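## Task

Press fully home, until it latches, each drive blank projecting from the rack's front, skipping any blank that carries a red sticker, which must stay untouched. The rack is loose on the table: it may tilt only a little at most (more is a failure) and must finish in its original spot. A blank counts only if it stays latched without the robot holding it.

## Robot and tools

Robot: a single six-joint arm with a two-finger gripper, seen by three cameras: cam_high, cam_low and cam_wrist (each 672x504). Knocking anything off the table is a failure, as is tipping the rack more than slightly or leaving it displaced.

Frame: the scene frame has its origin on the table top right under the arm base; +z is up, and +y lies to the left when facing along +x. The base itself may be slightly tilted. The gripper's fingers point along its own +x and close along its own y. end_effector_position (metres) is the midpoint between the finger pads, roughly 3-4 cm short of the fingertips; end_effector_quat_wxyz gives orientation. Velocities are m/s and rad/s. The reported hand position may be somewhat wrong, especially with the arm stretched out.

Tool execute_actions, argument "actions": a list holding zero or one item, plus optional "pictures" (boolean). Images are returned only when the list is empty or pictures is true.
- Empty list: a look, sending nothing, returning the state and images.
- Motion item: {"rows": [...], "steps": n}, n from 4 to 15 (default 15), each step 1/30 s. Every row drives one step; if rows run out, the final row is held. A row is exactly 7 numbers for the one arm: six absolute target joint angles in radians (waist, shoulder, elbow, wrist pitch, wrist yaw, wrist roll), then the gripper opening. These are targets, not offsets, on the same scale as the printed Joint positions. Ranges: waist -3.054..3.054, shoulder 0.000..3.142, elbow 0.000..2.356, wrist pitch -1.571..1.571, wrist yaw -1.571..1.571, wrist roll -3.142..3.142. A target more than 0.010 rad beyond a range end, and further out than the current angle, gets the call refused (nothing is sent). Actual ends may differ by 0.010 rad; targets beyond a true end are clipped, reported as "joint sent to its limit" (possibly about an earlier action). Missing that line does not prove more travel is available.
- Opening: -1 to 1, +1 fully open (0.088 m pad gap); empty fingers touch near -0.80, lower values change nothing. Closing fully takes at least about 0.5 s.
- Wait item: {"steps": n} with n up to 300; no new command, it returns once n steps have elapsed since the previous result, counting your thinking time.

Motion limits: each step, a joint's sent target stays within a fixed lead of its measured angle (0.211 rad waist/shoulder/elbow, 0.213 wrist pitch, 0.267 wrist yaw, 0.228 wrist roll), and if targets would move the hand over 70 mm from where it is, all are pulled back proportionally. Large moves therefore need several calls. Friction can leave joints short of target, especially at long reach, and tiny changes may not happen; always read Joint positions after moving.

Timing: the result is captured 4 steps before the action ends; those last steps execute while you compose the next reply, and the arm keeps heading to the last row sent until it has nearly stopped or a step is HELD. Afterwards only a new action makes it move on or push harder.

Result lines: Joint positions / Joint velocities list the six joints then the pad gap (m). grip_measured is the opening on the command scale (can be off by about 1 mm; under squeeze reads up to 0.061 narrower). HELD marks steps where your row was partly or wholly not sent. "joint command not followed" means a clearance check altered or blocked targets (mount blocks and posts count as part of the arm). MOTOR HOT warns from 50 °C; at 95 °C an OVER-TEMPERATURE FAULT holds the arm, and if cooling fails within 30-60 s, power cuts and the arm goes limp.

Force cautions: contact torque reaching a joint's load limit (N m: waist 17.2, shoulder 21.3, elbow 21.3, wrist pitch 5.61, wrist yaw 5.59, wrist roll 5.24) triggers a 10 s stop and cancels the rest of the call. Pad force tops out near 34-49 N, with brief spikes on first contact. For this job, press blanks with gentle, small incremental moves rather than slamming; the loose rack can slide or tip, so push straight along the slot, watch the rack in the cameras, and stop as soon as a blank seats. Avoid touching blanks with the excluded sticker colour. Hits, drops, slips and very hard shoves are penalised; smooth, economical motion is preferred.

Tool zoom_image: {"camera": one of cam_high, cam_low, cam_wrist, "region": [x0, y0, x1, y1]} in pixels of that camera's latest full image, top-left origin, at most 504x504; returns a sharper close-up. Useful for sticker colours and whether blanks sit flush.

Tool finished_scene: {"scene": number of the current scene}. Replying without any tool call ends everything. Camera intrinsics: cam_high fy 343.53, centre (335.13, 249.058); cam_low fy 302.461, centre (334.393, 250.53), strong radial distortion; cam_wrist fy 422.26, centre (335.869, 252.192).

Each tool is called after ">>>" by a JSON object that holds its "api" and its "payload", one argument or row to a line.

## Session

>>> {"api": "execute_actions", "payload": {
  "actions": []
}}

Scene clock: 0.00 s of 4500.00 s.
end_effector_position=(+0.3344, -0.1439, +0.1852) grip_measured=+0.823 end_effector_quat_wxyz=(-0.151, +0.854, -0.418, -0.271) end_effector_velocity=(-0.000, +0.002, -0.002) end_effector_angular_velocity=(+0.020, -0.000, +0.008)
Joint positions: [-0.356  1.271  0.669 -0.03   0.419 -2.606  0.079]
Joint velocities: [-0.002 -0.002 -0.002 -0.007 -0.022  0.007 -0.   ]
Heat: hottest wrist roll 26 °C (+0.0 °C/min).

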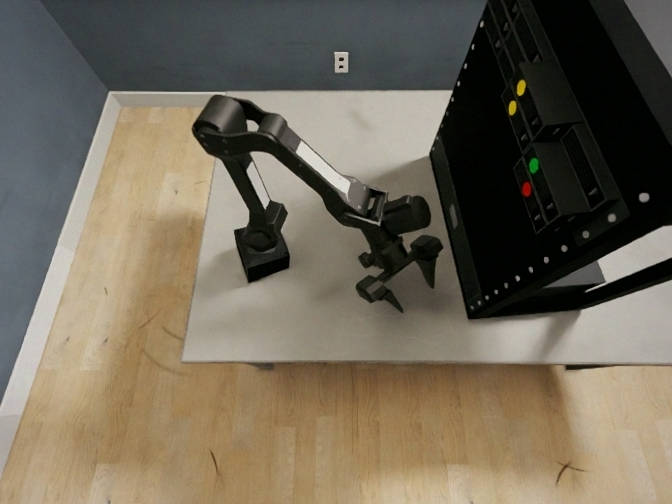

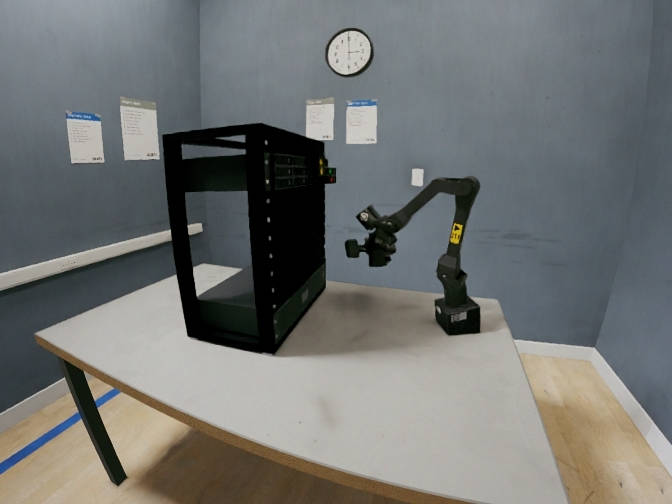

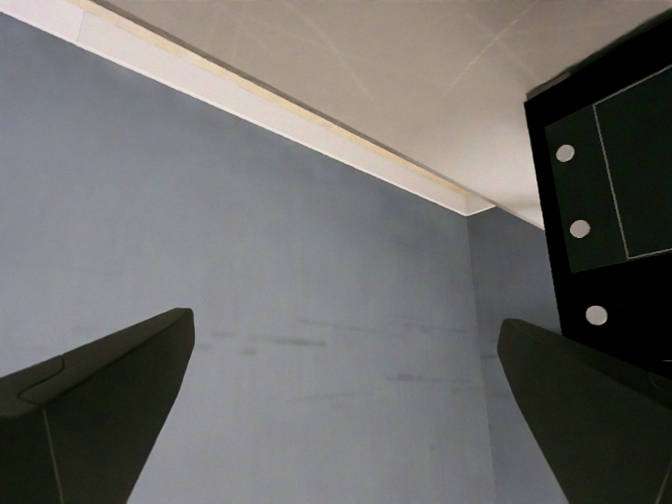

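>>> {"api": "execute_actions", "payload": {
  "actions": [
    {"rows":[[-0.3,0.7,0.7,-0.2,0,-1.5,-1]]}
  ]
}}

>>> {"api": "execute_actions", "payload": {
  "actions": [
    {"rows":[[-0.2,0.8,1.17,-0.2,-0.2,0.05,-1]]}
  ]
}}

>>> {"api": "execute_actions", "payload": {
  "actions": [
    {"steps":35}
  ],
  "pictures": true
}}

Scene clock: 0.53 s of 4500.00 s.
end_effector_position=(+0.3259, -0.0541, +0.2971) grip_measured=-0.404 end_effector_quat_wxyz=(-0.472, +0.841, -0.231, -0.126) end_effector_velocity=(-0.099, +0.097, +0.327) end_effector_angular_velocity=(+1.195, -1.469, -0.320)
Joint positions: [-0.305  0.802  0.688 -0.188  0.033 -2.056  0.019]
Joint velocities: [ 0.007 -1.062  0.061 -0.037 -0.242  1.531 -0.175]
Heat: hottest wrist roll 26 °C (+0.0 °C/min).
Steps of this call (steps 1 to 5: nothing new was sent; steps 6 to 16: the first 11 steps of this action). Readings (joint positions):
6: [-0.355 1.249 0.671 -0.059 0.382 -2.569]
7: [-0.346 1.215 0.671 -0.105 0.314 -2.516]
9: [-0.323 1.126 0.672 -0.140 0.196 -2.416]
13: [-0.306 0.932 0.686 -0.177 0.067 -2.211]
16: the state above

Scene clock: 1.03 s of 4500.00 s.
end_effector_position=(+0.3382, +0.0188, +0.4614) grip_measured=-0.812 end_effector_quat_wxyz=(+0.745, -0.664, +0.024, +0.050) end_effector_velocity=(-0.052, +0.093, +0.442) end_effector_angular_velocity=(+1.410, -0.928, +0.180)
Joint positions: [-0.212  0.789  1.058 -0.2   -0.175 -1.379  0.   ]
Joint velocities: [ 0.076  0.027  0.969  0.081 -0.168  1.516  0.   ]
Heat: hottest wrist roll 26 °C (+0.0 °C/min).
Steps of this call (steps 1 to 4: the last 4 steps of your previous action; steps 5 to 15: the first 11 steps of this action). Readings (joint positions):
5: [-0.297 0.732 0.712 -0.208 -0.009 -1.808]
6: [-0.279 0.745 0.737 -0.209 -0.049 -1.768]
8: [-0.247 0.772 0.804 -0.205 -0.104 -1.685]
12: [-0.220 0.784 0.950 -0.201 -0.156 -1.519]
15: the state above

Scene clock: 2.20 s of 4500.00 s.
end_effector_position=(+0.3320, +0.0283, +0.5024) grip_measured=-0.812 end_effector_quat_wxyz=(+0.999, -0.027, +0.007, +0.039) end_effector_velocity=(-0.001, +0.000, -0.005) end_effector_angular_velocity=(+0.053, +0.026, +0.002)
Joint positions: [-0.203  0.795  1.155 -0.2   -0.194  0.034  0.   ]
Joint velocities: [-0.002 -0.002 -0.002 -0.022 -0.007  0.051  0.   ]
Heat: hottest elbow 26 °C (+0.0 °C/min).
Kept back: nothing.
Steps of this call (steps 1 to 4: the last 4 steps of your previous action; steps 5 to 35: the robot went on to your last target). Readings (joint positions):
1: [-0.209 0.789 1.086 -0.197 -0.180 -1.327]
2: [-0.208 0.789 1.109 -0.196 -0.184 -1.276]
4: [-0.205 0.789 1.138 -0.196 -0.189 -1.173]
8: [-0.204 0.791 1.148 -0.199 -0.193 -0.968]
35: the state above

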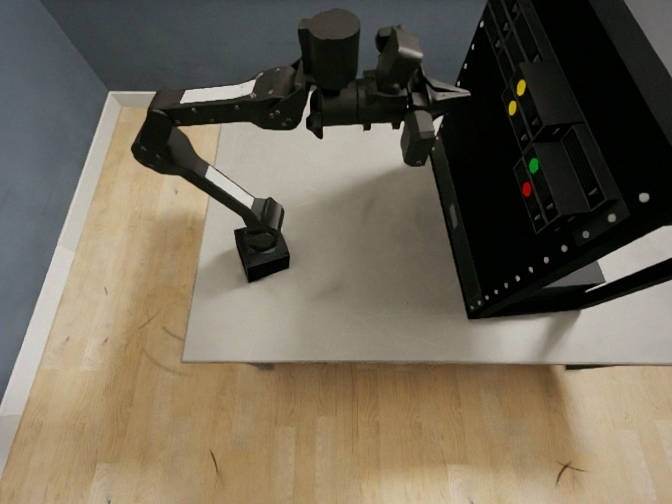

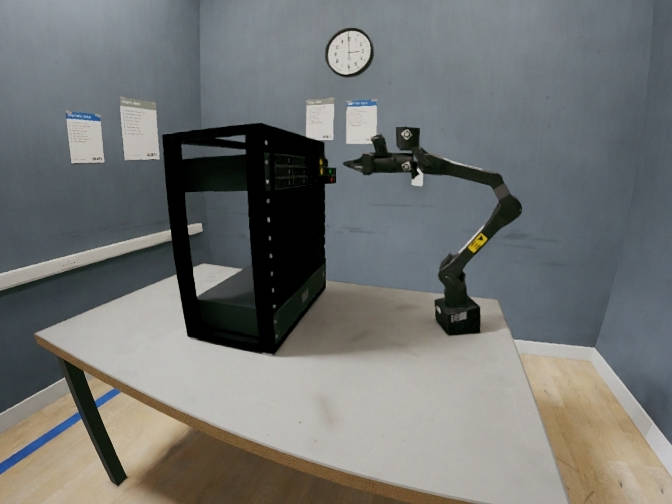

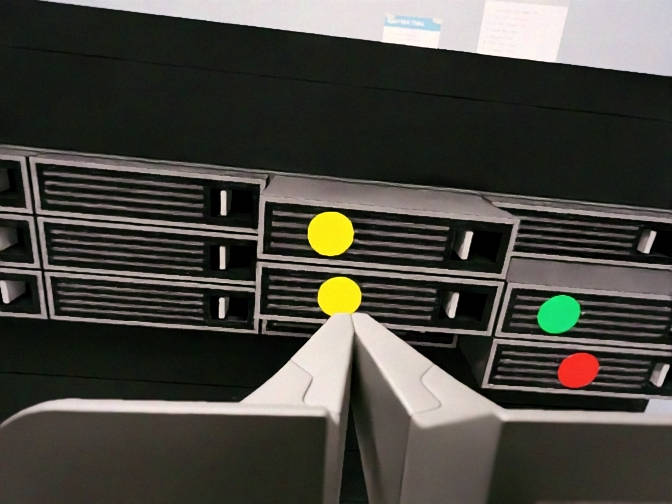

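>>> {"api": "execute_actions", "payload": {
  "actions": [
    {"rows":[[-0.2,0.99,1.27,-0.11,-0.2,0.05,-1]]}
  ]
}}

>>> {"api": "execute_actions", "payload": {
  "actions": [
    {"steps":8}
  ],
  "pictures": true
}}

Scene clock: 2.73 s of 4500.00 s.
end_effector_position=(+0.3834, +0.0227, +0.5006) grip_measured=-0.812 end_effector_quat_wxyz=(+0.999, -0.021, +0.015, +0.040) end_effector_velocity=(+0.000, +0.006, +0.038) end_effector_angular_velocity=(-0.006, -0.111, +0.029)
Joint positions: [-0.202  0.981  1.243 -0.118 -0.197  0.044  0.   ]
Joint velocities: [-0.002  0.017  0.066  0.066 -0.022  0.007  0.   ]
Heat: hottest elbow 26 °C (+0.0 °C/min).
Steps of this call (steps 1 to 5: the robot went on to your last target; steps 6 to 16: the first 11 steps of this action). Readings (joint positions):
6: [-0.203 0.816 1.166 -0.195 -0.196 0.042]
7: [-0.203 0.846 1.189 -0.166 -0.197 0.042]
9: [-0.202 0.910 1.234 -0.135 -0.197 0.043]
13: [-0.202 0.970 1.240 -0.126 -0.197 0.043]
16: the state above

Scene clock: 3.00 s of 4500.00 s.
end_effector_position=(+0.3825, +0.0235, +0.5077) grip_measured=-0.812 end_effector_quat_wxyz=(+0.999, -0.023, +0.005, +0.040) end_effector_velocity=(+0.002, -0.000, -0.005) end_effector_angular_velocity=(-0.020, +0.016, +0.004)
Joint positions: [-0.202  0.981  1.256 -0.112 -0.197  0.044  0.   ]
Joint velocities: [-0.002  0.007 -0.002 -0.007 -0.007 -0.022  0.   ]
Heat: hottest elbow 26 °C (+0.0 °C/min).
Kept back: nothing.
Steps of this call (steps 1 to 4: the last 4 steps of your previous action; steps 5 to 8: the robot went on to your last target). Readings (joint positions):
1: [-0.202 0.981 1.245 -0.116 -0.197 0.044]
2: [-0.202 0.981 1.248 -0.114 -0.197 0.044]
4: [-0.202 0.981 1.254 -0.112 -0.197 0.044]
8: the state above

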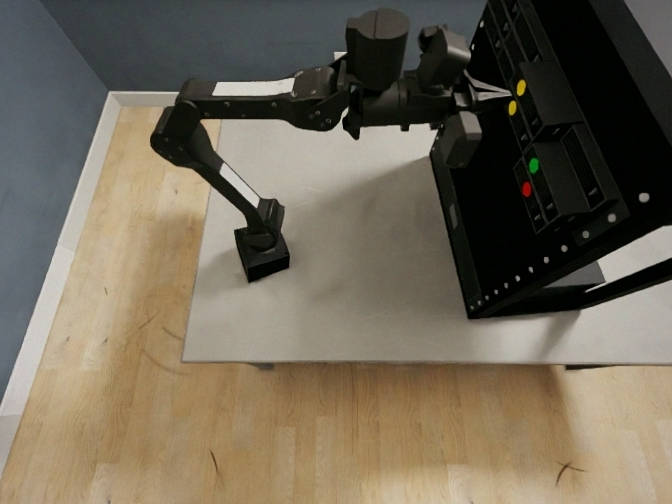

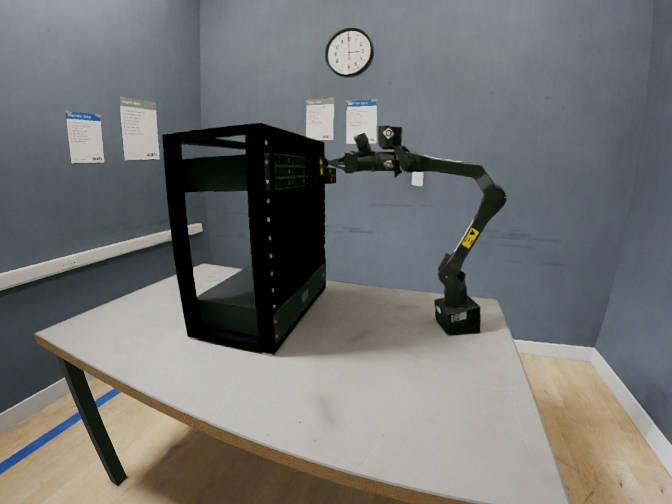

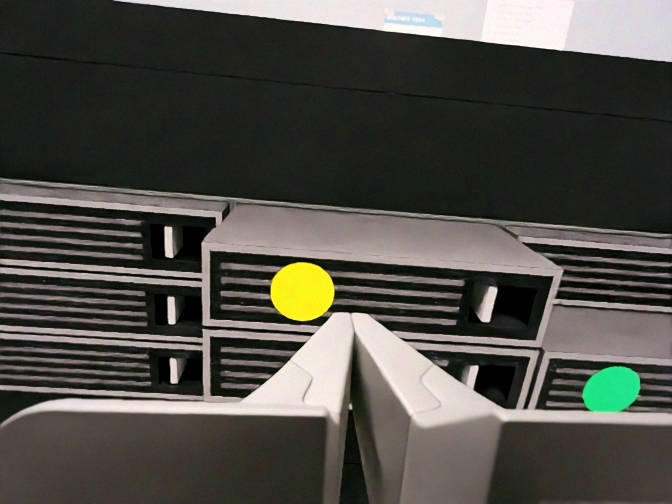

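>>> {"api": "execute_actions", "payload": {
  "actions": [
    {"rows":[[-0.2,1.005,1.285,-0.11,-0.2,0.05,-1],[-0.2,1.02,1.295,-0.105,-0.2,0.05,-1],[-0.2,1.035,1.305,-0.1,-0.2,0.05,-1],[-0.2,1.05,1.315,-0.095,-0.2,0.05,-1],[-0.195,1.065,1.325,-0.09,-0.2,0.05,-1],[-0.195,1.08,1.335,-0.085,-0.2,0.05,-1],[-0.19,1.095,1.345,-0.08,-0.2,0.05,-1],[-0.19,1.11,1.355,-0.075,-0.2,0.05,-1],[-0.185,1.125,1.365,-0.07,-0.2,0.05,-1],[-0.185,1.14,1.376,-0.065,-0.2,0.05,-1],[-0.18,1.155,1.387,-0.06,-0.2,0.05,-1]]}
  ]
}}

>>> {"api": "execute_actions", "payload": {
  "actions": [
    {"steps":12}
  ],
  "pictures": true
}}

Scene clock: 3.53 s of 4500.00 s.
end_effector_position=(+0.4114, +0.0234, +0.5109) grip_measured=-0.812 end_effector_quat_wxyz=(+0.999, -0.022, +0.006, +0.045) end_effector_velocity=(+0.098, +0.008, +0.004) end_effector_angular_velocity=(+0.001, +0.001, +0.058)
Joint positions: [-0.194  1.09   1.335 -0.085 -0.197  0.044  0.   ]
Joint velocities: [ 0.051  0.359  0.252  0.11  -0.007 -0.007  0.   ]
Heat: hottest elbow 26 °C (+0.0 °C/min).
Steps of this call (steps 1 to 5: the robot went on to your last target; steps 6 to 16: the first 11 steps of this action). Readings (joint positions):
6: [-0.202 0.984 1.257 -0.112 -0.197 0.044]
7: [-0.202 0.988 1.261 -0.111 -0.197 0.044]
9: [-0.202 1.005 1.276 -0.105 -0.197 0.044]
13: [-0.198 1.055 1.311 -0.091 -0.197 0.044]
16: the state above

Scene clock: 3.93 s of 4500.00 s.
end_effector_position=(+0.4239, +0.0243, +0.5115) grip_measured=-0.812 end_effector_quat_wxyz=(+0.999, -0.022, +0.005, +0.048) end_effector_velocity=(+0.002, +0.002, -0.003) end_effector_angular_velocity=(-0.006, +0.013, +0.019)
Joint positions: [-0.187  1.135  1.367 -0.068 -0.197  0.044  0.   ]
Joint velocities: [-0.002  0.007  0.002 -0.007 -0.022 -0.007  0.   ]
Heat: hottest elbow 26 °C (+0.0 °C/min).
Kept back: nothing.
Steps of this call (steps 1 to 4: the last 4 steps of your previous action; steps 5 to 12: the robot went on to your last target). Readings (joint positions):
1: [-0.192 1.101 1.343 -0.079 -0.197 0.044]
2: [-0.190 1.112 1.349 -0.074 -0.197 0.044]
4: [-0.189 1.124 1.359 -0.070 -0.197 0.044]
8: [-0.187 1.132 1.364 -0.068 -0.197 0.044]
12: the state above

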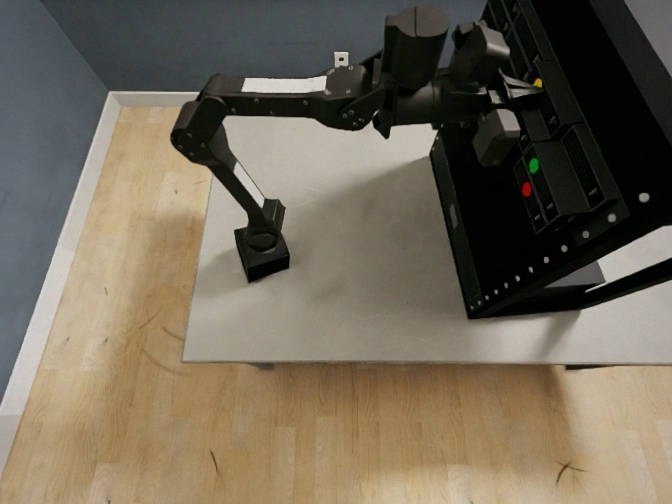

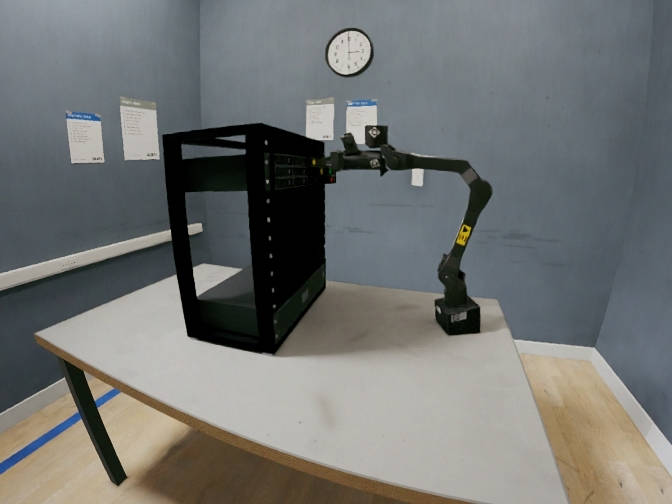

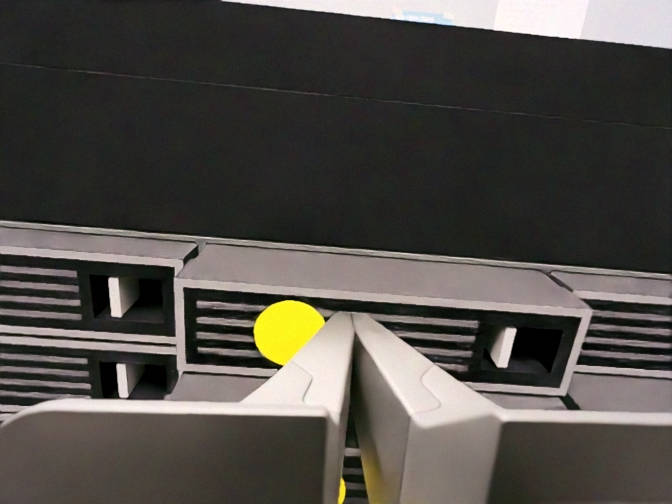

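>>> {"api": "execute_actions", "payload": {
  "actions": [
    {"rows":[[-0.18,1.165,1.39,-0.06,-0.2,0.05,-1],[-0.18,1.175,1.395,-0.06,-0.2,0.05,-1],[-0.175,1.185,1.402,-0.055,-0.2,0.05,-1],[-0.175,1.195,1.41,-0.055,-0.2,0.05,-1],[-0.17,1.205,1.417,-0.05,-0.2,0.05,-1],[-0.17,1.215,1.425,-0.05,-0.2,0.05,-1]]}
  ]
}}

>>> {"api": "execute_actions", "payload": {
  "actions": [
    {"steps":12}
  ],
  "pictures": true
}}

Scene clock: 4.43 s of 4500.00 s.
end_effector_position=(+0.4373, +0.0251, +0.5111) grip_measured=-0.812 end_effector_quat_wxyz=(+0.998, -0.020, +0.006, +0.051) end_effector_velocity=(+0.003, -0.002, -0.006) end_effector_angular_velocity=(+0.009, +0.028, -0.002)
Joint positions: [-0.181  1.184  1.403 -0.057 -0.197  0.044  0.   ]
Joint velocities: [-0.007  0.012  0.007 -0.022 -0.007  0.007  0.   ]
Heat: hottest elbow 26 °C (+0.0 °C/min).
Steps of this call (steps 1 to 4: the robot went on to your last target; steps 5 to 15: the first 11 steps of this action). Readings (joint positions):
5: [-0.187 1.137 1.368 -0.067 -0.197 0.044]
6: [-0.187 1.140 1.369 -0.067 -0.197 0.044]
8: [-0.185 1.151 1.377 -0.064 -0.197 0.044]
12: [-0.181 1.178 1.398 -0.056 -0.197 0.044]
15: the state above

Scene clock: 4.83 s of 4500.00 s.
end_effector_position=(+0.4376, +0.0251, +0.5110) grip_measured=-0.812 end_effector_quat_wxyz=(+0.998, -0.020, +0.007, +0.051) end_effector_velocity=(+0.001, -0.003, -0.006) end_effector_angular_velocity=(-0.006, +0.015, -0.011)
Joint positions: [-0.181  1.185  1.404 -0.058 -0.197  0.044  0.   ]
Joint velocities: [-0.002  0.002 -0.007 -0.007  0.007 -0.007  0.   ]
Heat: hottest elbow 27 °C (+0.0 °C/min).
Kept back: nothing.
Steps of this call (steps 1 to 4: the last 4 steps of your previous action; steps 5 to 12: the robot went on to your last target). Readings (joint positions):
1: [-0.181 1.184 1.403 -0.057 -0.197 0.044]
2: [-0.181 1.184 1.403 -0.058 -0.197 0.044]
4: [-0.181 1.185 1.404 -0.058 -0.197 0.044]
8: [-0.181 1.185 1.404 -0.058 -0.197 0.044]
12: the state above

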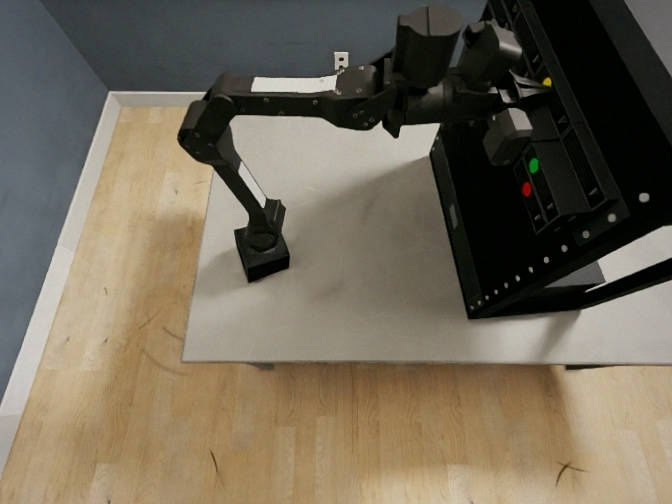

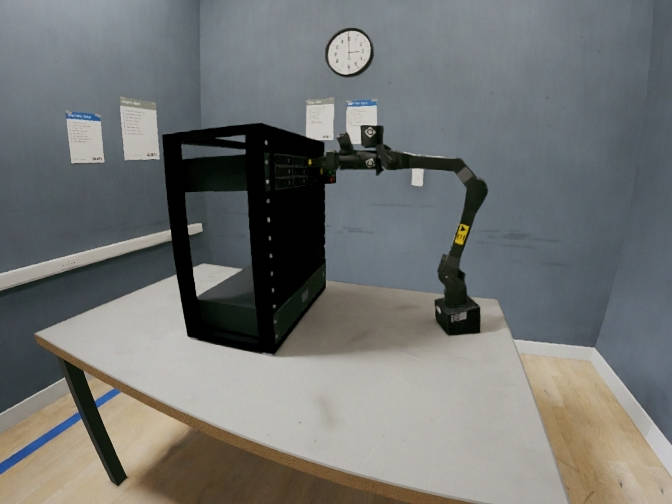

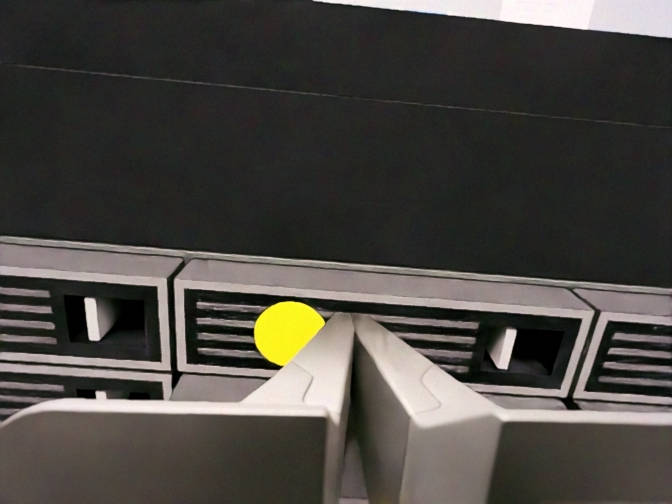

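>>> {"api": "execute_actions", "payload": {
  "actions": [
    {"rows":[[-0.19,1.1,1.35,-0.08,-0.2,0.05,-1],[-0.19,1.05,1.32,-0.09,-0.2,0.05,-1],[-0.2,1.0,1.28,-0.11,-0.2,0.05,-1],[-0.2,0.96,1.25,-0.12,-0.2,0.05,-1],[-0.2,0.93,1.23,-0.13,-0.2,0.05,-1],[-0.2,0.93,1.23,-0.13,-0.2,0.05,-1],[-0.2,0.93,1.23,-0.13,-0.2,0.05,-1],[-0.2,0.93,1.23,-0.13,-0.2,0.05,-1],[-0.2,0.93,1.118,-0.02,-0.2,0.05,-1]]}
  ]
}}

>>> {"api": "execute_actions", "payload": {
  "actions": [
    {"steps":12}
  ],
  "pictures": true
}}

Scene clock: 5.40 s of 4500.00 s.
end_effector_position=(+0.3710, +0.0276, +0.5140) grip_measured=-0.812 end_effector_quat_wxyz=(+0.998, -0.026, -0.020, +0.046) end_effector_velocity=(-0.037, -0.010, -0.132) end_effector_angular_velocity=(-0.003, +0.064, -0.011)
Joint positions: [-0.195  0.935  1.211 -0.061 -0.197  0.044  0.   ]
Joint velocities: [-0.012 -0.291 -0.642  0.286 -0.007 -0.007  0.   ]
Heat: hottest elbow 27 °C (+11.1 °C/min).
Steps of this call (steps 1 to 6: the robot went on to your last target; steps 7 to 17: the first 11 steps of this action). Readings (joint positions):
7: [-0.181 1.176 1.402 -0.058 -0.197 0.044]
8: [-0.181 1.163 1.393 -0.060 -0.197 0.044]
10: [-0.185 1.110 1.349 -0.085 -0.197 0.044]
14: [-0.193 0.986 1.277 -0.113 -0.197 0.044]
17: the state above

Scene clock: 5.80 s of 4500.00 s.
end_effector_position=(+0.3770, +0.0240, +0.4875) grip_measured=-0.812 end_effector_quat_wxyz=(+0.999, -0.023, -0.002, +0.044) end_effector_velocity=(+0.000, -0.000, -0.009) end_effector_angular_velocity=(+0.009, +0.023, +0.003)
Joint positions: [-0.197  0.935  1.134 -0.023 -0.197  0.044  0.   ]
Joint velocities: [-0.002 -0.002 -0.017 -0.007 -0.007  0.007  0.   ]
Heat: hottest elbow 27 °C (+10.3 °C/min).
Kept back: nothing.
Steps of this call (steps 1 to 4: the last 4 steps of your previous action; steps 5 to 12: the robot went on to your last target). Readings (joint positions):
1: [-0.195 0.930 1.192 -0.052 -0.197 0.044]
2: [-0.195 0.929 1.177 -0.046 -0.197 0.044]
4: [-0.196 0.933 1.152 -0.041 -0.197 0.044]
8: [-0.197 0.935 1.135 -0.028 -0.197 0.044]
12: the state above

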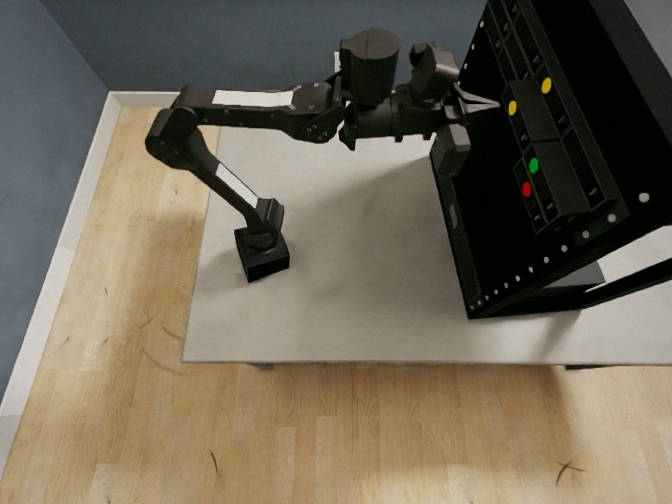

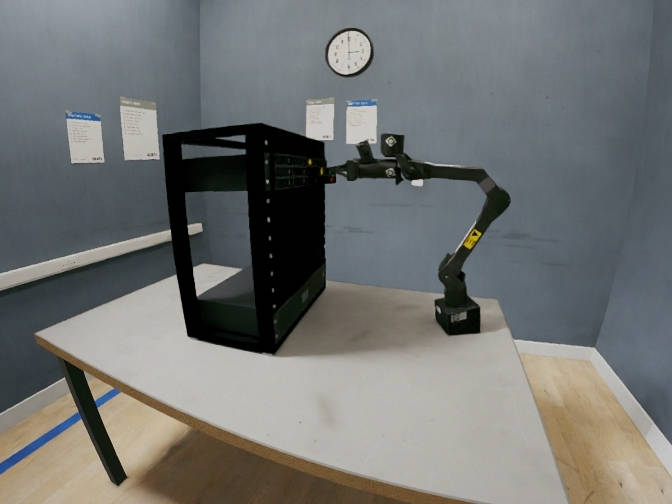

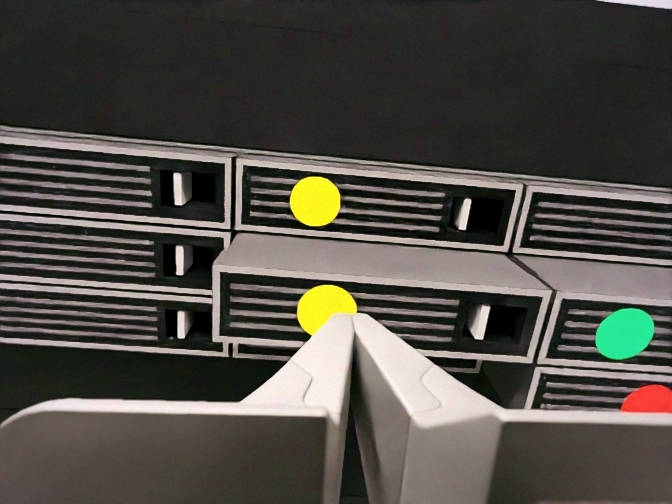

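>>> {"api": "execute_actions", "payload": {
  "actions": [
    {"rows":[[-0.2,0.95,1.13,-0.02,-0.2,0.05,-1],[-0.2,0.965,1.14,-0.015,-0.2,0.05,-1],[-0.2,0.98,1.148,-0.01,-0.2,0.05,-1],[-0.2,0.995,1.155,-0.005,-0.2,0.05,-1],[-0.2,1.01,1.163,0,-0.2,0.05,-1],[-0.195,1.025,1.173,0.005,-0.2,0.05,-1],[-0.195,1.04,1.183,0.01,-0.2,0.05,-1],[-0.19,1.055,1.193,0.015,-0.2,0.05,-1],[-0.19,1.07,1.203,0.02,-0.2,0.05,-1],[-0.185,1.085,1.213,0.025,-0.2,0.05,-1],[-0.185,1.10,1.224,0.03,-0.2,0.05,-1],[-0.18,1.115,1.235,0.035,-0.2,0.05,-1],[-0.18,1.13,1.246,0.04,-0.2,0.05,-1]]}
  ]
}}

>>> {"api": "execute_actions", "payload": {
  "actions": [
    {"steps":14}
  ],
  "pictures": true
}}

Scene clock: 6.40 s of 4500.00 s.
end_effector_position=(+0.4071, +0.0204, +0.4735) grip_measured=-0.812 end_effector_quat_wxyz=(+0.999, -0.020, +0.018, +0.044) end_effector_velocity=(+0.080, +0.004, -0.011) end_effector_angular_velocity=(+0.008, +0.093, +0.045)
Joint positions: [-0.194  1.043  1.172  0.008 -0.197  0.044  0.   ]
Joint velocities: [ 0.032  0.31   0.227 -0.007 -0.022 -0.007  0.   ]
Heat: hottest elbow 27 °C (+9.4 °C/min).
Steps of this call (steps 1 to 7: the robot went on to your last target; steps 8 to 18: the first 11 steps of this action). Readings (joint positions):
8: [-0.197 0.935 1.132 -0.022 -0.197 0.044]
9: [-0.197 0.937 1.132 -0.021 -0.197 0.044]
11: [-0.197 0.948 1.133 -0.014 -0.197 0.044]
15: [-0.197 1.001 1.150 -0.002 -0.197 0.044]
18: the state above

Scene clock: 6.87 s of 4500.00 s.
end_effector_position=(+0.4256, +0.0218, +0.4745) grip_measured=-0.812 end_effector_quat_wxyz=(+0.998, -0.019, +0.017, +0.049) end_effector_velocity=(+0.002, +0.002, +0.002) end_effector_angular_velocity=(+0.022, -0.004, +0.010)
Joint positions: [-0.185  1.113  1.221  0.031 -0.197  0.044  0.   ]
Joint velocities: [ 0.002  0.007  0.007  0.007 -0.007  0.022  0.   ]
Heat: hottest elbow 27 °C (+8.7 °C/min).
Kept back: nothing.
Steps of this call (steps 1 to 4: the last 4 steps of your previous action; steps 5 to 14: the robot went on to your last target). Readings (joint positions):
1: [-0.192 1.054 1.181 0.009 -0.197 0.044]
2: [-0.191 1.066 1.189 0.014 -0.197 0.044]
4: [-0.187 1.089 1.204 0.024 -0.197 0.044]
8: [-0.186 1.107 1.217 0.028 -0.197 0.044]
14: the state above

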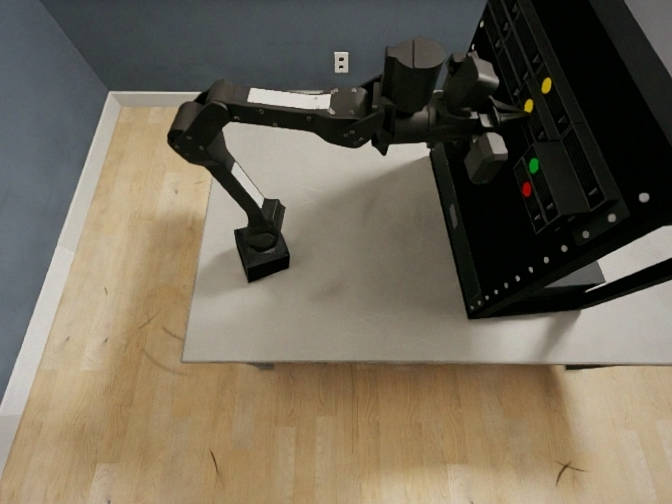

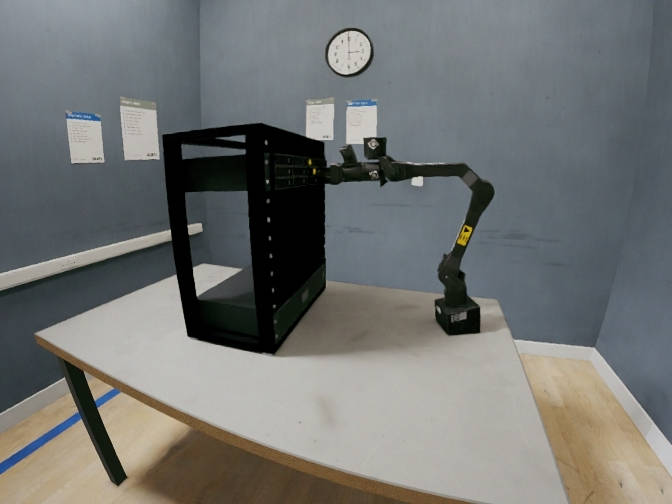

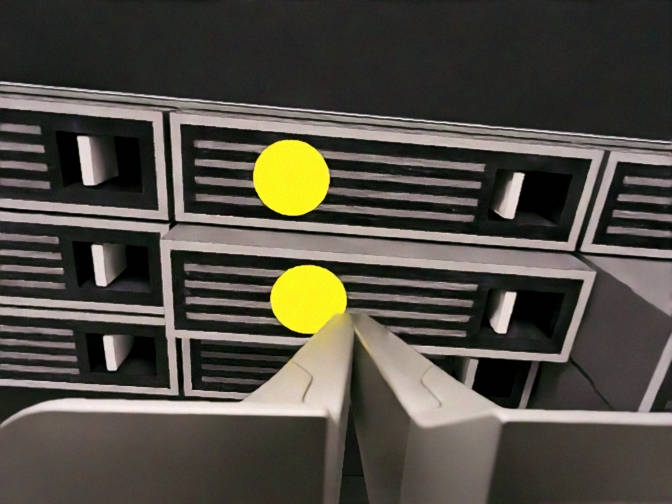

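>>> {"api": "execute_actions", "payload": {
  "actions": [
    {"rows":[[-0.18,1.10,1.26,0.03,-0.2,0.05,-1],[-0.18,1.10,1.26,0.03,-0.2,0.05,-1],[-0.18,1.10,1.26,0.03,-0.2,0.05,-1],[-0.18,1.12,1.265,0.03,-0.2,0.05,-1],[-0.18,1.135,1.273,0.035,-0.2,0.05,-1],[-0.175,1.15,1.283,0.04,-0.2,0.05,-1],[-0.175,1.16,1.29,0.045,-0.2,0.05,-1],[-0.175,1.17,1.298,0.045,-0.2,0.05,-1],[-0.17,1.18,1.305,0.05,-0.2,0.05,-1],[-0.17,1.19,1.313,0.05,-0.2,0.05,-1],[-0.17,1.2,1.32,0.055,-0.2,0.05,-1]]}
  ]
}}

>>> {"api": "execute_actions", "payload": {
  "actions": [
    {"steps":18}
  ],
  "pictures": true
}}

Scene clock: 7.47 s of 4500.00 s.
end_effector_position=(+0.4363, +0.0231, +0.4786) grip_measured=-0.812 end_effector_quat_wxyz=(+0.998, -0.019, +0.016, +0.051) end_effector_velocity=(+0.076, +0.006, +0.005) end_effector_angular_velocity=(-0.004, -0.020, +0.041)
Joint positions: [-0.179  1.155  1.265  0.032 -0.197  0.044  0.   ]
Joint velocities: [ 0.032  0.286  0.212  0.095 -0.007 -0.007  0.   ]
Heat: hottest elbow 27 °C (+8.0 °C/min).
Steps of this call (steps 1 to 7: the robot went on to your last target; steps 8 to 18: the first 11 steps of this action). Readings (joint positions):
8: [-0.184 1.114 1.223 0.030 -0.197 0.044]
9: [-0.184 1.114 1.225 0.028 -0.197 0.044]
11: [-0.184 1.114 1.228 0.024 -0.197 0.044]
15: [-0.183 1.129 1.245 0.024 -0.197 0.044]
18: the state above

Scene clock: 8.07 s of 4500.00 s.
end_effector_position=(+0.4388, +0.0231, +0.4787) grip_measured=-0.812 end_effector_quat_wxyz=(+0.998, -0.019, +0.017, +0.052) end_effector_velocity=(-0.001, -0.002, +0.001) end_effector_angular_velocity=(-0.008, +0.001, -0.010)
Joint positions: [-0.179  1.165  1.275  0.03  -0.198  0.044  0.   ]
Joint velocities: [-0.002 -0.002  0.002 -0.007  0.007 -0.007  0.   ]
Heat: hottest elbow 28 °C (+14.9 °C/min).
Kept back: nothing.
Steps of this call (steps 1 to 4: the last 4 steps of your previous action; steps 5 to 15: the robot went on to your last target; steps 16 to 18: nothing new was sent). Readings (joint positions):
1: [-0.179 1.160 1.269 0.033 -0.197 0.044]
2: [-0.179 1.162 1.273 0.030 -0.197 0.044]
4: [-0.179 1.163 1.274 0.030 -0.198 0.044]
8: [-0.179 1.164 1.275 0.030 -0.198 0.044]
18: the state above
The arm was judged still, so your last target was given up. Only a new action makes it travel on or press farther. Fingers that are still opening or closing keep moving.

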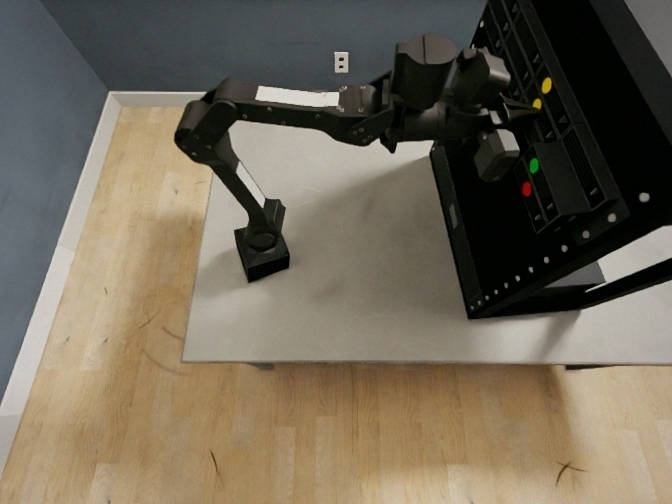

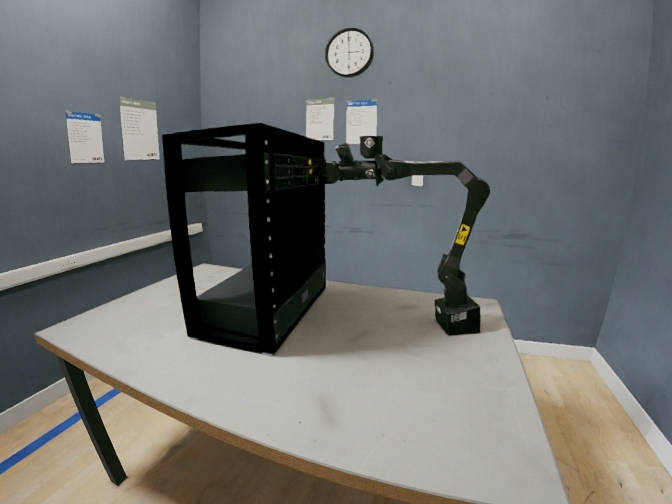

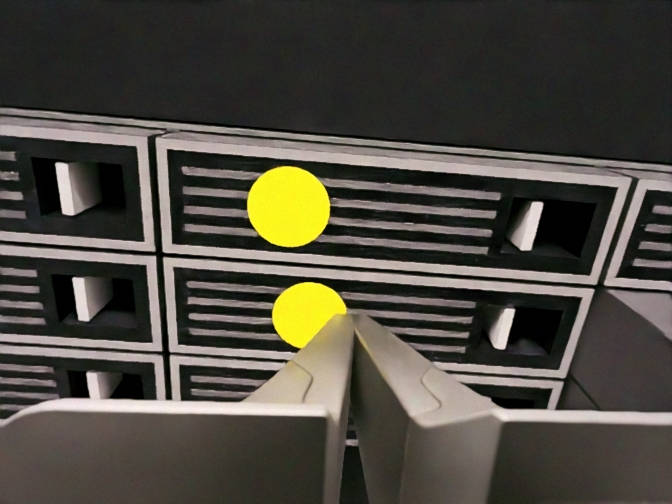

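>>> {"api": "execute_actions", "payload": {
  "actions": [
    {"rows":[[-0.18,1.1,1.24,0.03,-0.2,0.05,-1],[-0.19,1.05,1.21,0.01,-0.2,0.05,-1],[-0.2,1.0,1.18,0,-0.2,0.05,-1],[-0.2,0.96,1.15,-0.02,-0.2,0.05,-1],[-0.2,0.93,1.13,-0.02,-0.2,0.05,-1],[-0.2,0.93,1.13,-0.02,-0.2,0.05,-1],[-0.2,0.93,1.13,-0.02,-0.2,0.05,-1],[-0.2,0.93,1.13,-0.02,-0.2,0.05,-1],[-0.3,0.93,1.13,-0.02,-0.2,0.05,-1],[-0.6,0.95,1.13,-0.04,-0.4,0.05,-1]]}
  ]
}}

>>> {"api": "execute_actions", "payload": {
  "actions": [
    {"steps":20}
  ],
  "pictures": true
}}

Scene clock: 8.73 s of 4500.00 s.
end_effector_position=(+0.3767, +0.0088, +0.5001) grip_measured=-0.812 end_effector_quat_wxyz=(+0.999, -0.034, -0.013, +0.040) end_effector_velocity=(-0.076, -0.306, -0.010) end_effector_angular_velocity=(-0.257, +0.124, -0.562)
Joint positions: [-0.29   0.948  1.167 -0.016 -0.279  0.044  0.   ]
Joint velocities: [-1.482 -0.139 -0.085 -0.183 -0.916 -0.007  0.   ]
Heat: hottest elbow 28 °C (+13.7 °C/min).
Steps of this call (steps 1 to 9: nothing new was sent; steps 10 to 20: the first 11 steps of this action). Readings (joint positions):
10: [-0.179 1.157 1.274 0.029 -0.198 0.044]
11: [-0.179 1.147 1.268 0.034 -0.198 0.044]
13: [-0.184 1.105 1.238 0.020 -0.198 0.044]
17: [-0.193 0.985 1.176 -0.004 -0.198 0.044]
20: the state above

Scene clock: 9.40 s of 4500.00 s.
end_effector_position=(+0.3617, -0.0677, +0.4900) grip_measured=-0.812 end_effector_quat_wxyz=(+0.997, -0.050, +0.012, -0.056) end_effector_velocity=(-0.002, -0.002, -0.002) end_effector_angular_velocity=(+0.009, +0.006, -0.006)
Joint positions: [-0.595  0.951  1.142 -0.04  -0.394  0.044  0.   ]
Joint velocities: [-0.012 -0.002 -0.002 -0.007 -0.007  0.007  0.   ]
Heat: hottest elbow 28 °C (+12.8 °C/min).
Kept back: nothing.
Steps of this call (steps 1 to 4: the last 4 steps of your previous action; steps 5 to 20: the robot went on to your last target). Readings (joint positions):
1: [-0.340 0.946 1.164 -0.021 -0.306 0.044]
2: [-0.389 0.946 1.160 -0.027 -0.327 0.044]
4: [-0.481 0.949 1.149 -0.036 -0.352 0.044]
8: [-0.564 0.951 1.142 -0.039 -0.379 0.044]
20: the state above

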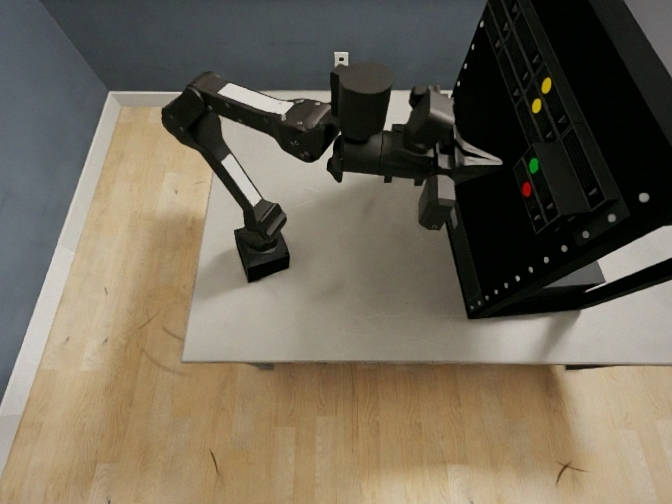

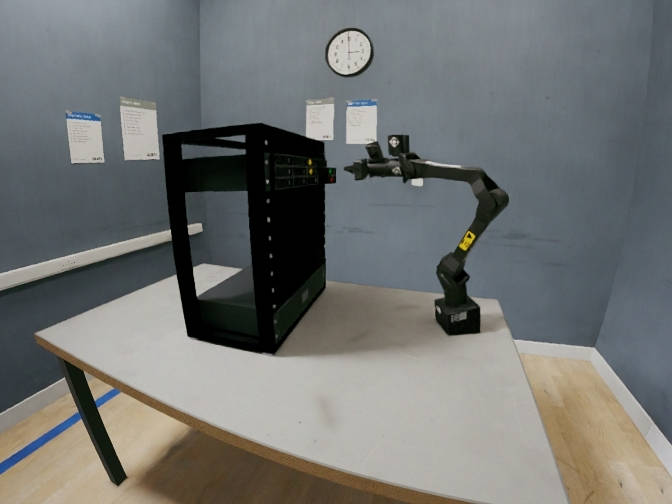

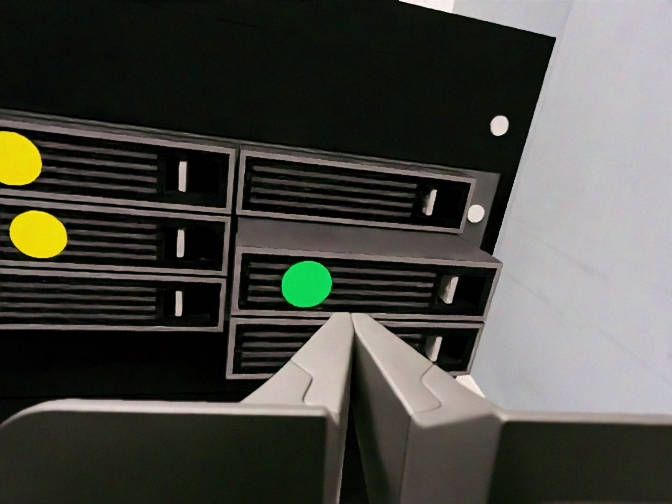

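>>> {"api": "execute_actions", "payload": {
  "actions": [
    {"rows":[[-0.59,0.97,1.17,-0.035,-0.39,0.06,-1],[-0.58,0.99,1.18,-0.025,-0.385,0.07,-1],[-0.57,1.01,1.19,-0.015,-0.38,0.08,-1],[-0.56,1.03,1.2,-0.005,-0.37,0.09,-1],[-0.55,1.05,1.21,0.005,-0.36,0.1,-1],[-0.54,1.07,1.22,0.015,-0.35,0.1,-1],[-0.53,1.09,1.23,0.02,-0.34,0.1,-1]]}
  ]
}}

>>> {"api": "execute_actions", "payload": {
  "actions": [
    {"steps":10}
  ],
  "pictures": true
}}

Scene clock: 9.97 s of 4500.00 s.
end_effector_position=(+0.3944, -0.0721, +0.4871) grip_measured=-0.812 end_effector_quat_wxyz=(+0.998, -0.023, +0.014, -0.049) end_effector_velocity=(+0.056, -0.021, -0.046) end_effector_angular_velocity=(+0.095, +0.091, -0.036)
Joint positions: [-0.541  1.068  1.202  0.009 -0.354  0.089  0.   ]
Joint velocities: [0.076 0.193 0.027 0.051 0.095 0.037 0.   ]
Heat: hottest elbow 28 °C (+12.0 °C/min).
Steps of this call (steps 1 to 6: the robot went on to your last target; steps 7 to 17: the first 11 steps of this action). Readings (joint positions):
7: [-0.596 0.952 1.142 -0.040 -0.394 0.046]
8: [-0.596 0.955 1.143 -0.039 -0.394 0.049]
10: [-0.587 0.973 1.155 -0.027 -0.392 0.061]
14: [-0.555 1.037 1.193 0.001 -0.366 0.083]
17: the state above

Scene clock: 10.30 s of 4500.00 s.
end_effector_position=(+0.3980, -0.0718, +0.4901) grip_measured=-0.812 end_effector_quat_wxyz=(+0.999, -0.022, +0.009, -0.049) end_effector_velocity=(+0.001, +0.001, -0.006) end_effector_angular_velocity=(+0.001, +0.017, +0.007)
Joint positions: [-0.534  1.08   1.215  0.018 -0.346  0.093  0.   ]
Joint velocities: [ 0.002  0.002 -0.007 -0.007 -0.007 -0.007  0.   ]
Heat: hottest elbow 28 °C (+11.7 °C/min).
Kept back: nothing.
Steps of this call (steps 1 to 4: the last 4 steps of your previous action; steps 5 to 10: the robot went on to your last target). Readings (joint positions):
1: [-0.540 1.073 1.203 0.010 -0.352 0.090]
2: [-0.538 1.076 1.204 0.012 -0.350 0.091]
4: [-0.536 1.080 1.207 0.015 -0.349 0.092]
8: [-0.534 1.080 1.214 0.018 -0.347 0.093]
10: the state above

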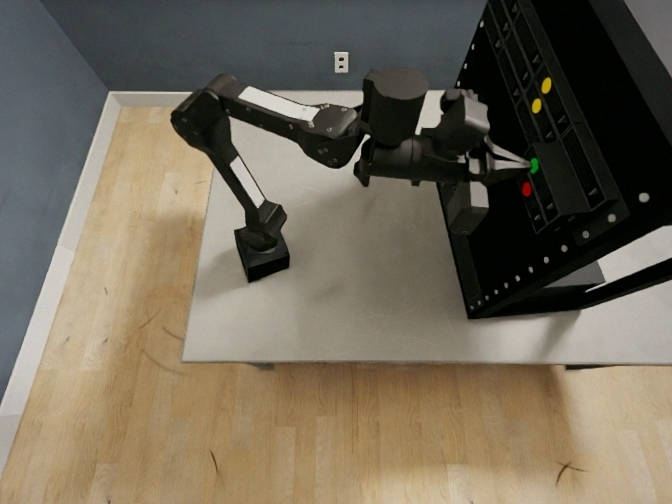

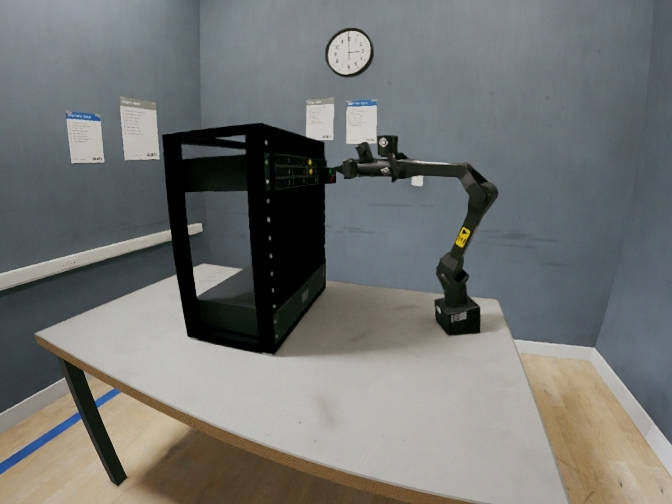

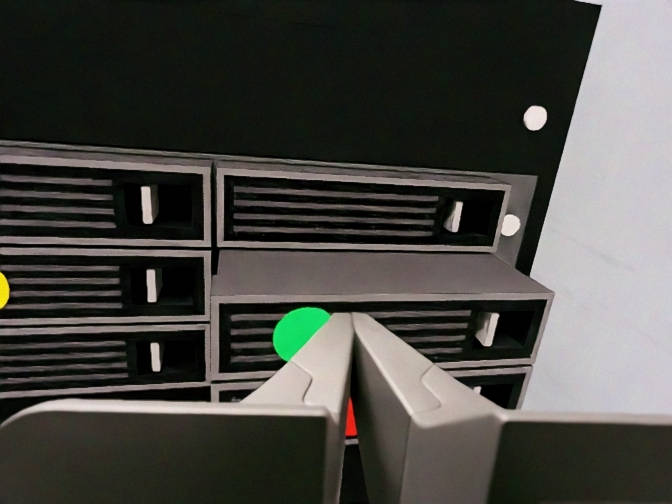

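>>> {"api": "execute_actions", "payload": {
  "actions": [
    {"rows":[[-0.525,1.105,1.225,0.025,-0.335,0.1,-1],[-0.52,1.12,1.23,0.035,-0.33,0.1,-1],[-0.52,1.125,1.232,0.04,-0.33,0.1,-1],[-0.52,1.125,1.232,0.04,-0.33,0.1,-1],[-0.52,1.125,1.232,0.04,-0.33,0.1,-1],[-0.515,1.135,1.245,0.045,-0.33,0.1,-1],[-0.51,1.15,1.257,0.05,-0.32,0.1,-1],[-0.505,1.165,1.268,0.055,-0.32,0.1,-1],[-0.5,1.18,1.279,0.06,-0.31,0.1,-1],[-0.49,1.195,1.29,0.065,-0.31,0.1,-1]]}
  ]
}}

>>> {"api": "execute_actions", "payload": {
  "actions": [
    {"steps":12}
  ],
  "pictures": true
}}

Scene clock: 10.80 s of 4500.00 s.
end_effector_position=(+0.4178, -0.0756, +0.4834) grip_measured=-0.812 end_effector_quat_wxyz=(+0.999, -0.018, +0.014, -0.048) end_effector_velocity=(+0.075, +0.008, +0.008) end_effector_angular_velocity=(+0.008, -0.033, +0.092)
Joint positions: [-0.509  1.15   1.245  0.045 -0.326  0.094  0.   ]
Joint velocities: [0.11  0.261 0.193 0.11  0.022 0.007 0.   ]
Heat: hottest elbow 28 °C (+11.1 °C/min).
Steps of this call (steps 1 to 4: the robot went on to your last target; steps 5 to 15: the first 11 steps of this action). Readings (joint positions):
5: [-0.533 1.083 1.215 0.019 -0.345 0.093]
6: [-0.531 1.087 1.215 0.022 -0.343 0.093]
8: [-0.527 1.098 1.218 0.030 -0.340 0.093]
12: [-0.520 1.125 1.226 0.038 -0.333 0.094]
15: the state above

Scene clock: 11.20 s of 4500.00 s.
end_effector_position=(+0.4259, -0.0750, +0.4836) grip_measured=-0.812 end_effector_quat_wxyz=(+0.999, -0.018, +0.013, -0.045) end_effector_velocity=(+0.001, +0.003, -0.005) end_effector_angular_velocity=(+0.003, +0.024, +0.021)
Joint positions: [-0.496  1.178  1.265  0.056 -0.319  0.094  0.   ]
Joint velocities: [ 0.002  0.002  0.002 -0.022 -0.022 -0.007  0.   ]
Heat: hottest elbow 29 °C (+16.1 °C/min).
Kept back: nothing.
Steps of this call (steps 1 to 4: the last 4 steps of your previous action; steps 5 to 12: the robot went on to your last target). Readings (joint positions):
1: [-0.505 1.158 1.251 0.050 -0.325 0.094]
2: [-0.503 1.164 1.255 0.052 -0.323 0.094]
4: [-0.499 1.171 1.260 0.053 -0.321 0.094]
8: [-0.497 1.176 1.264 0.055 -0.320 0.094]
12: the state above

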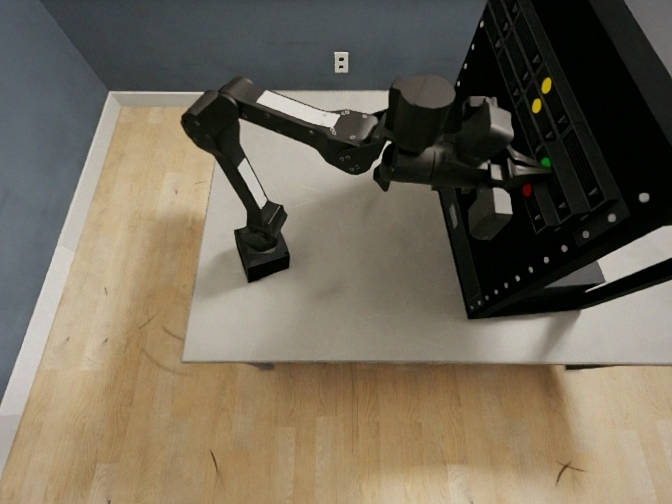

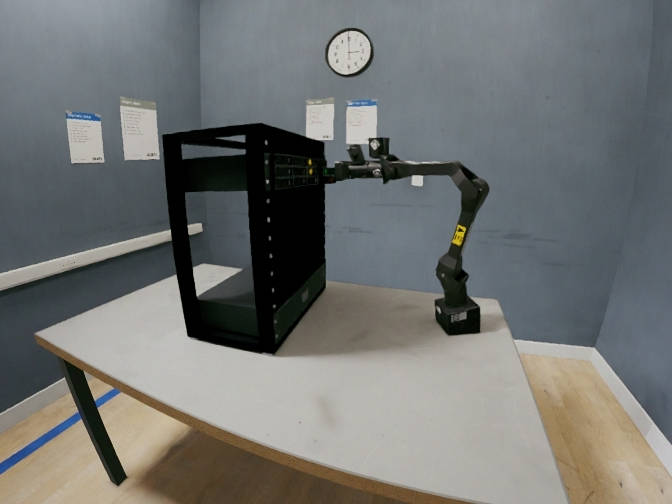

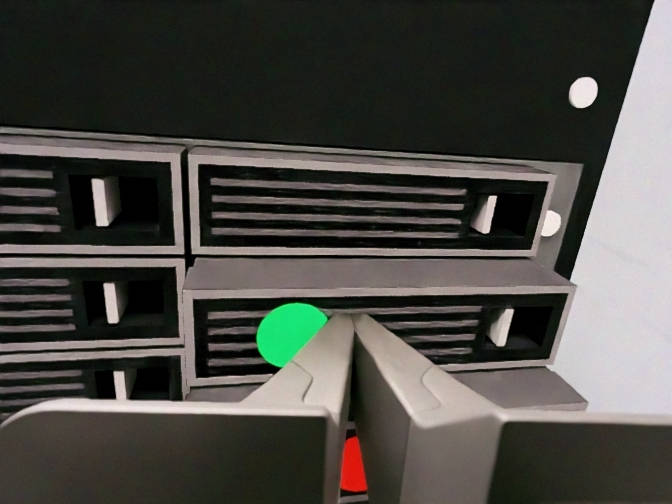

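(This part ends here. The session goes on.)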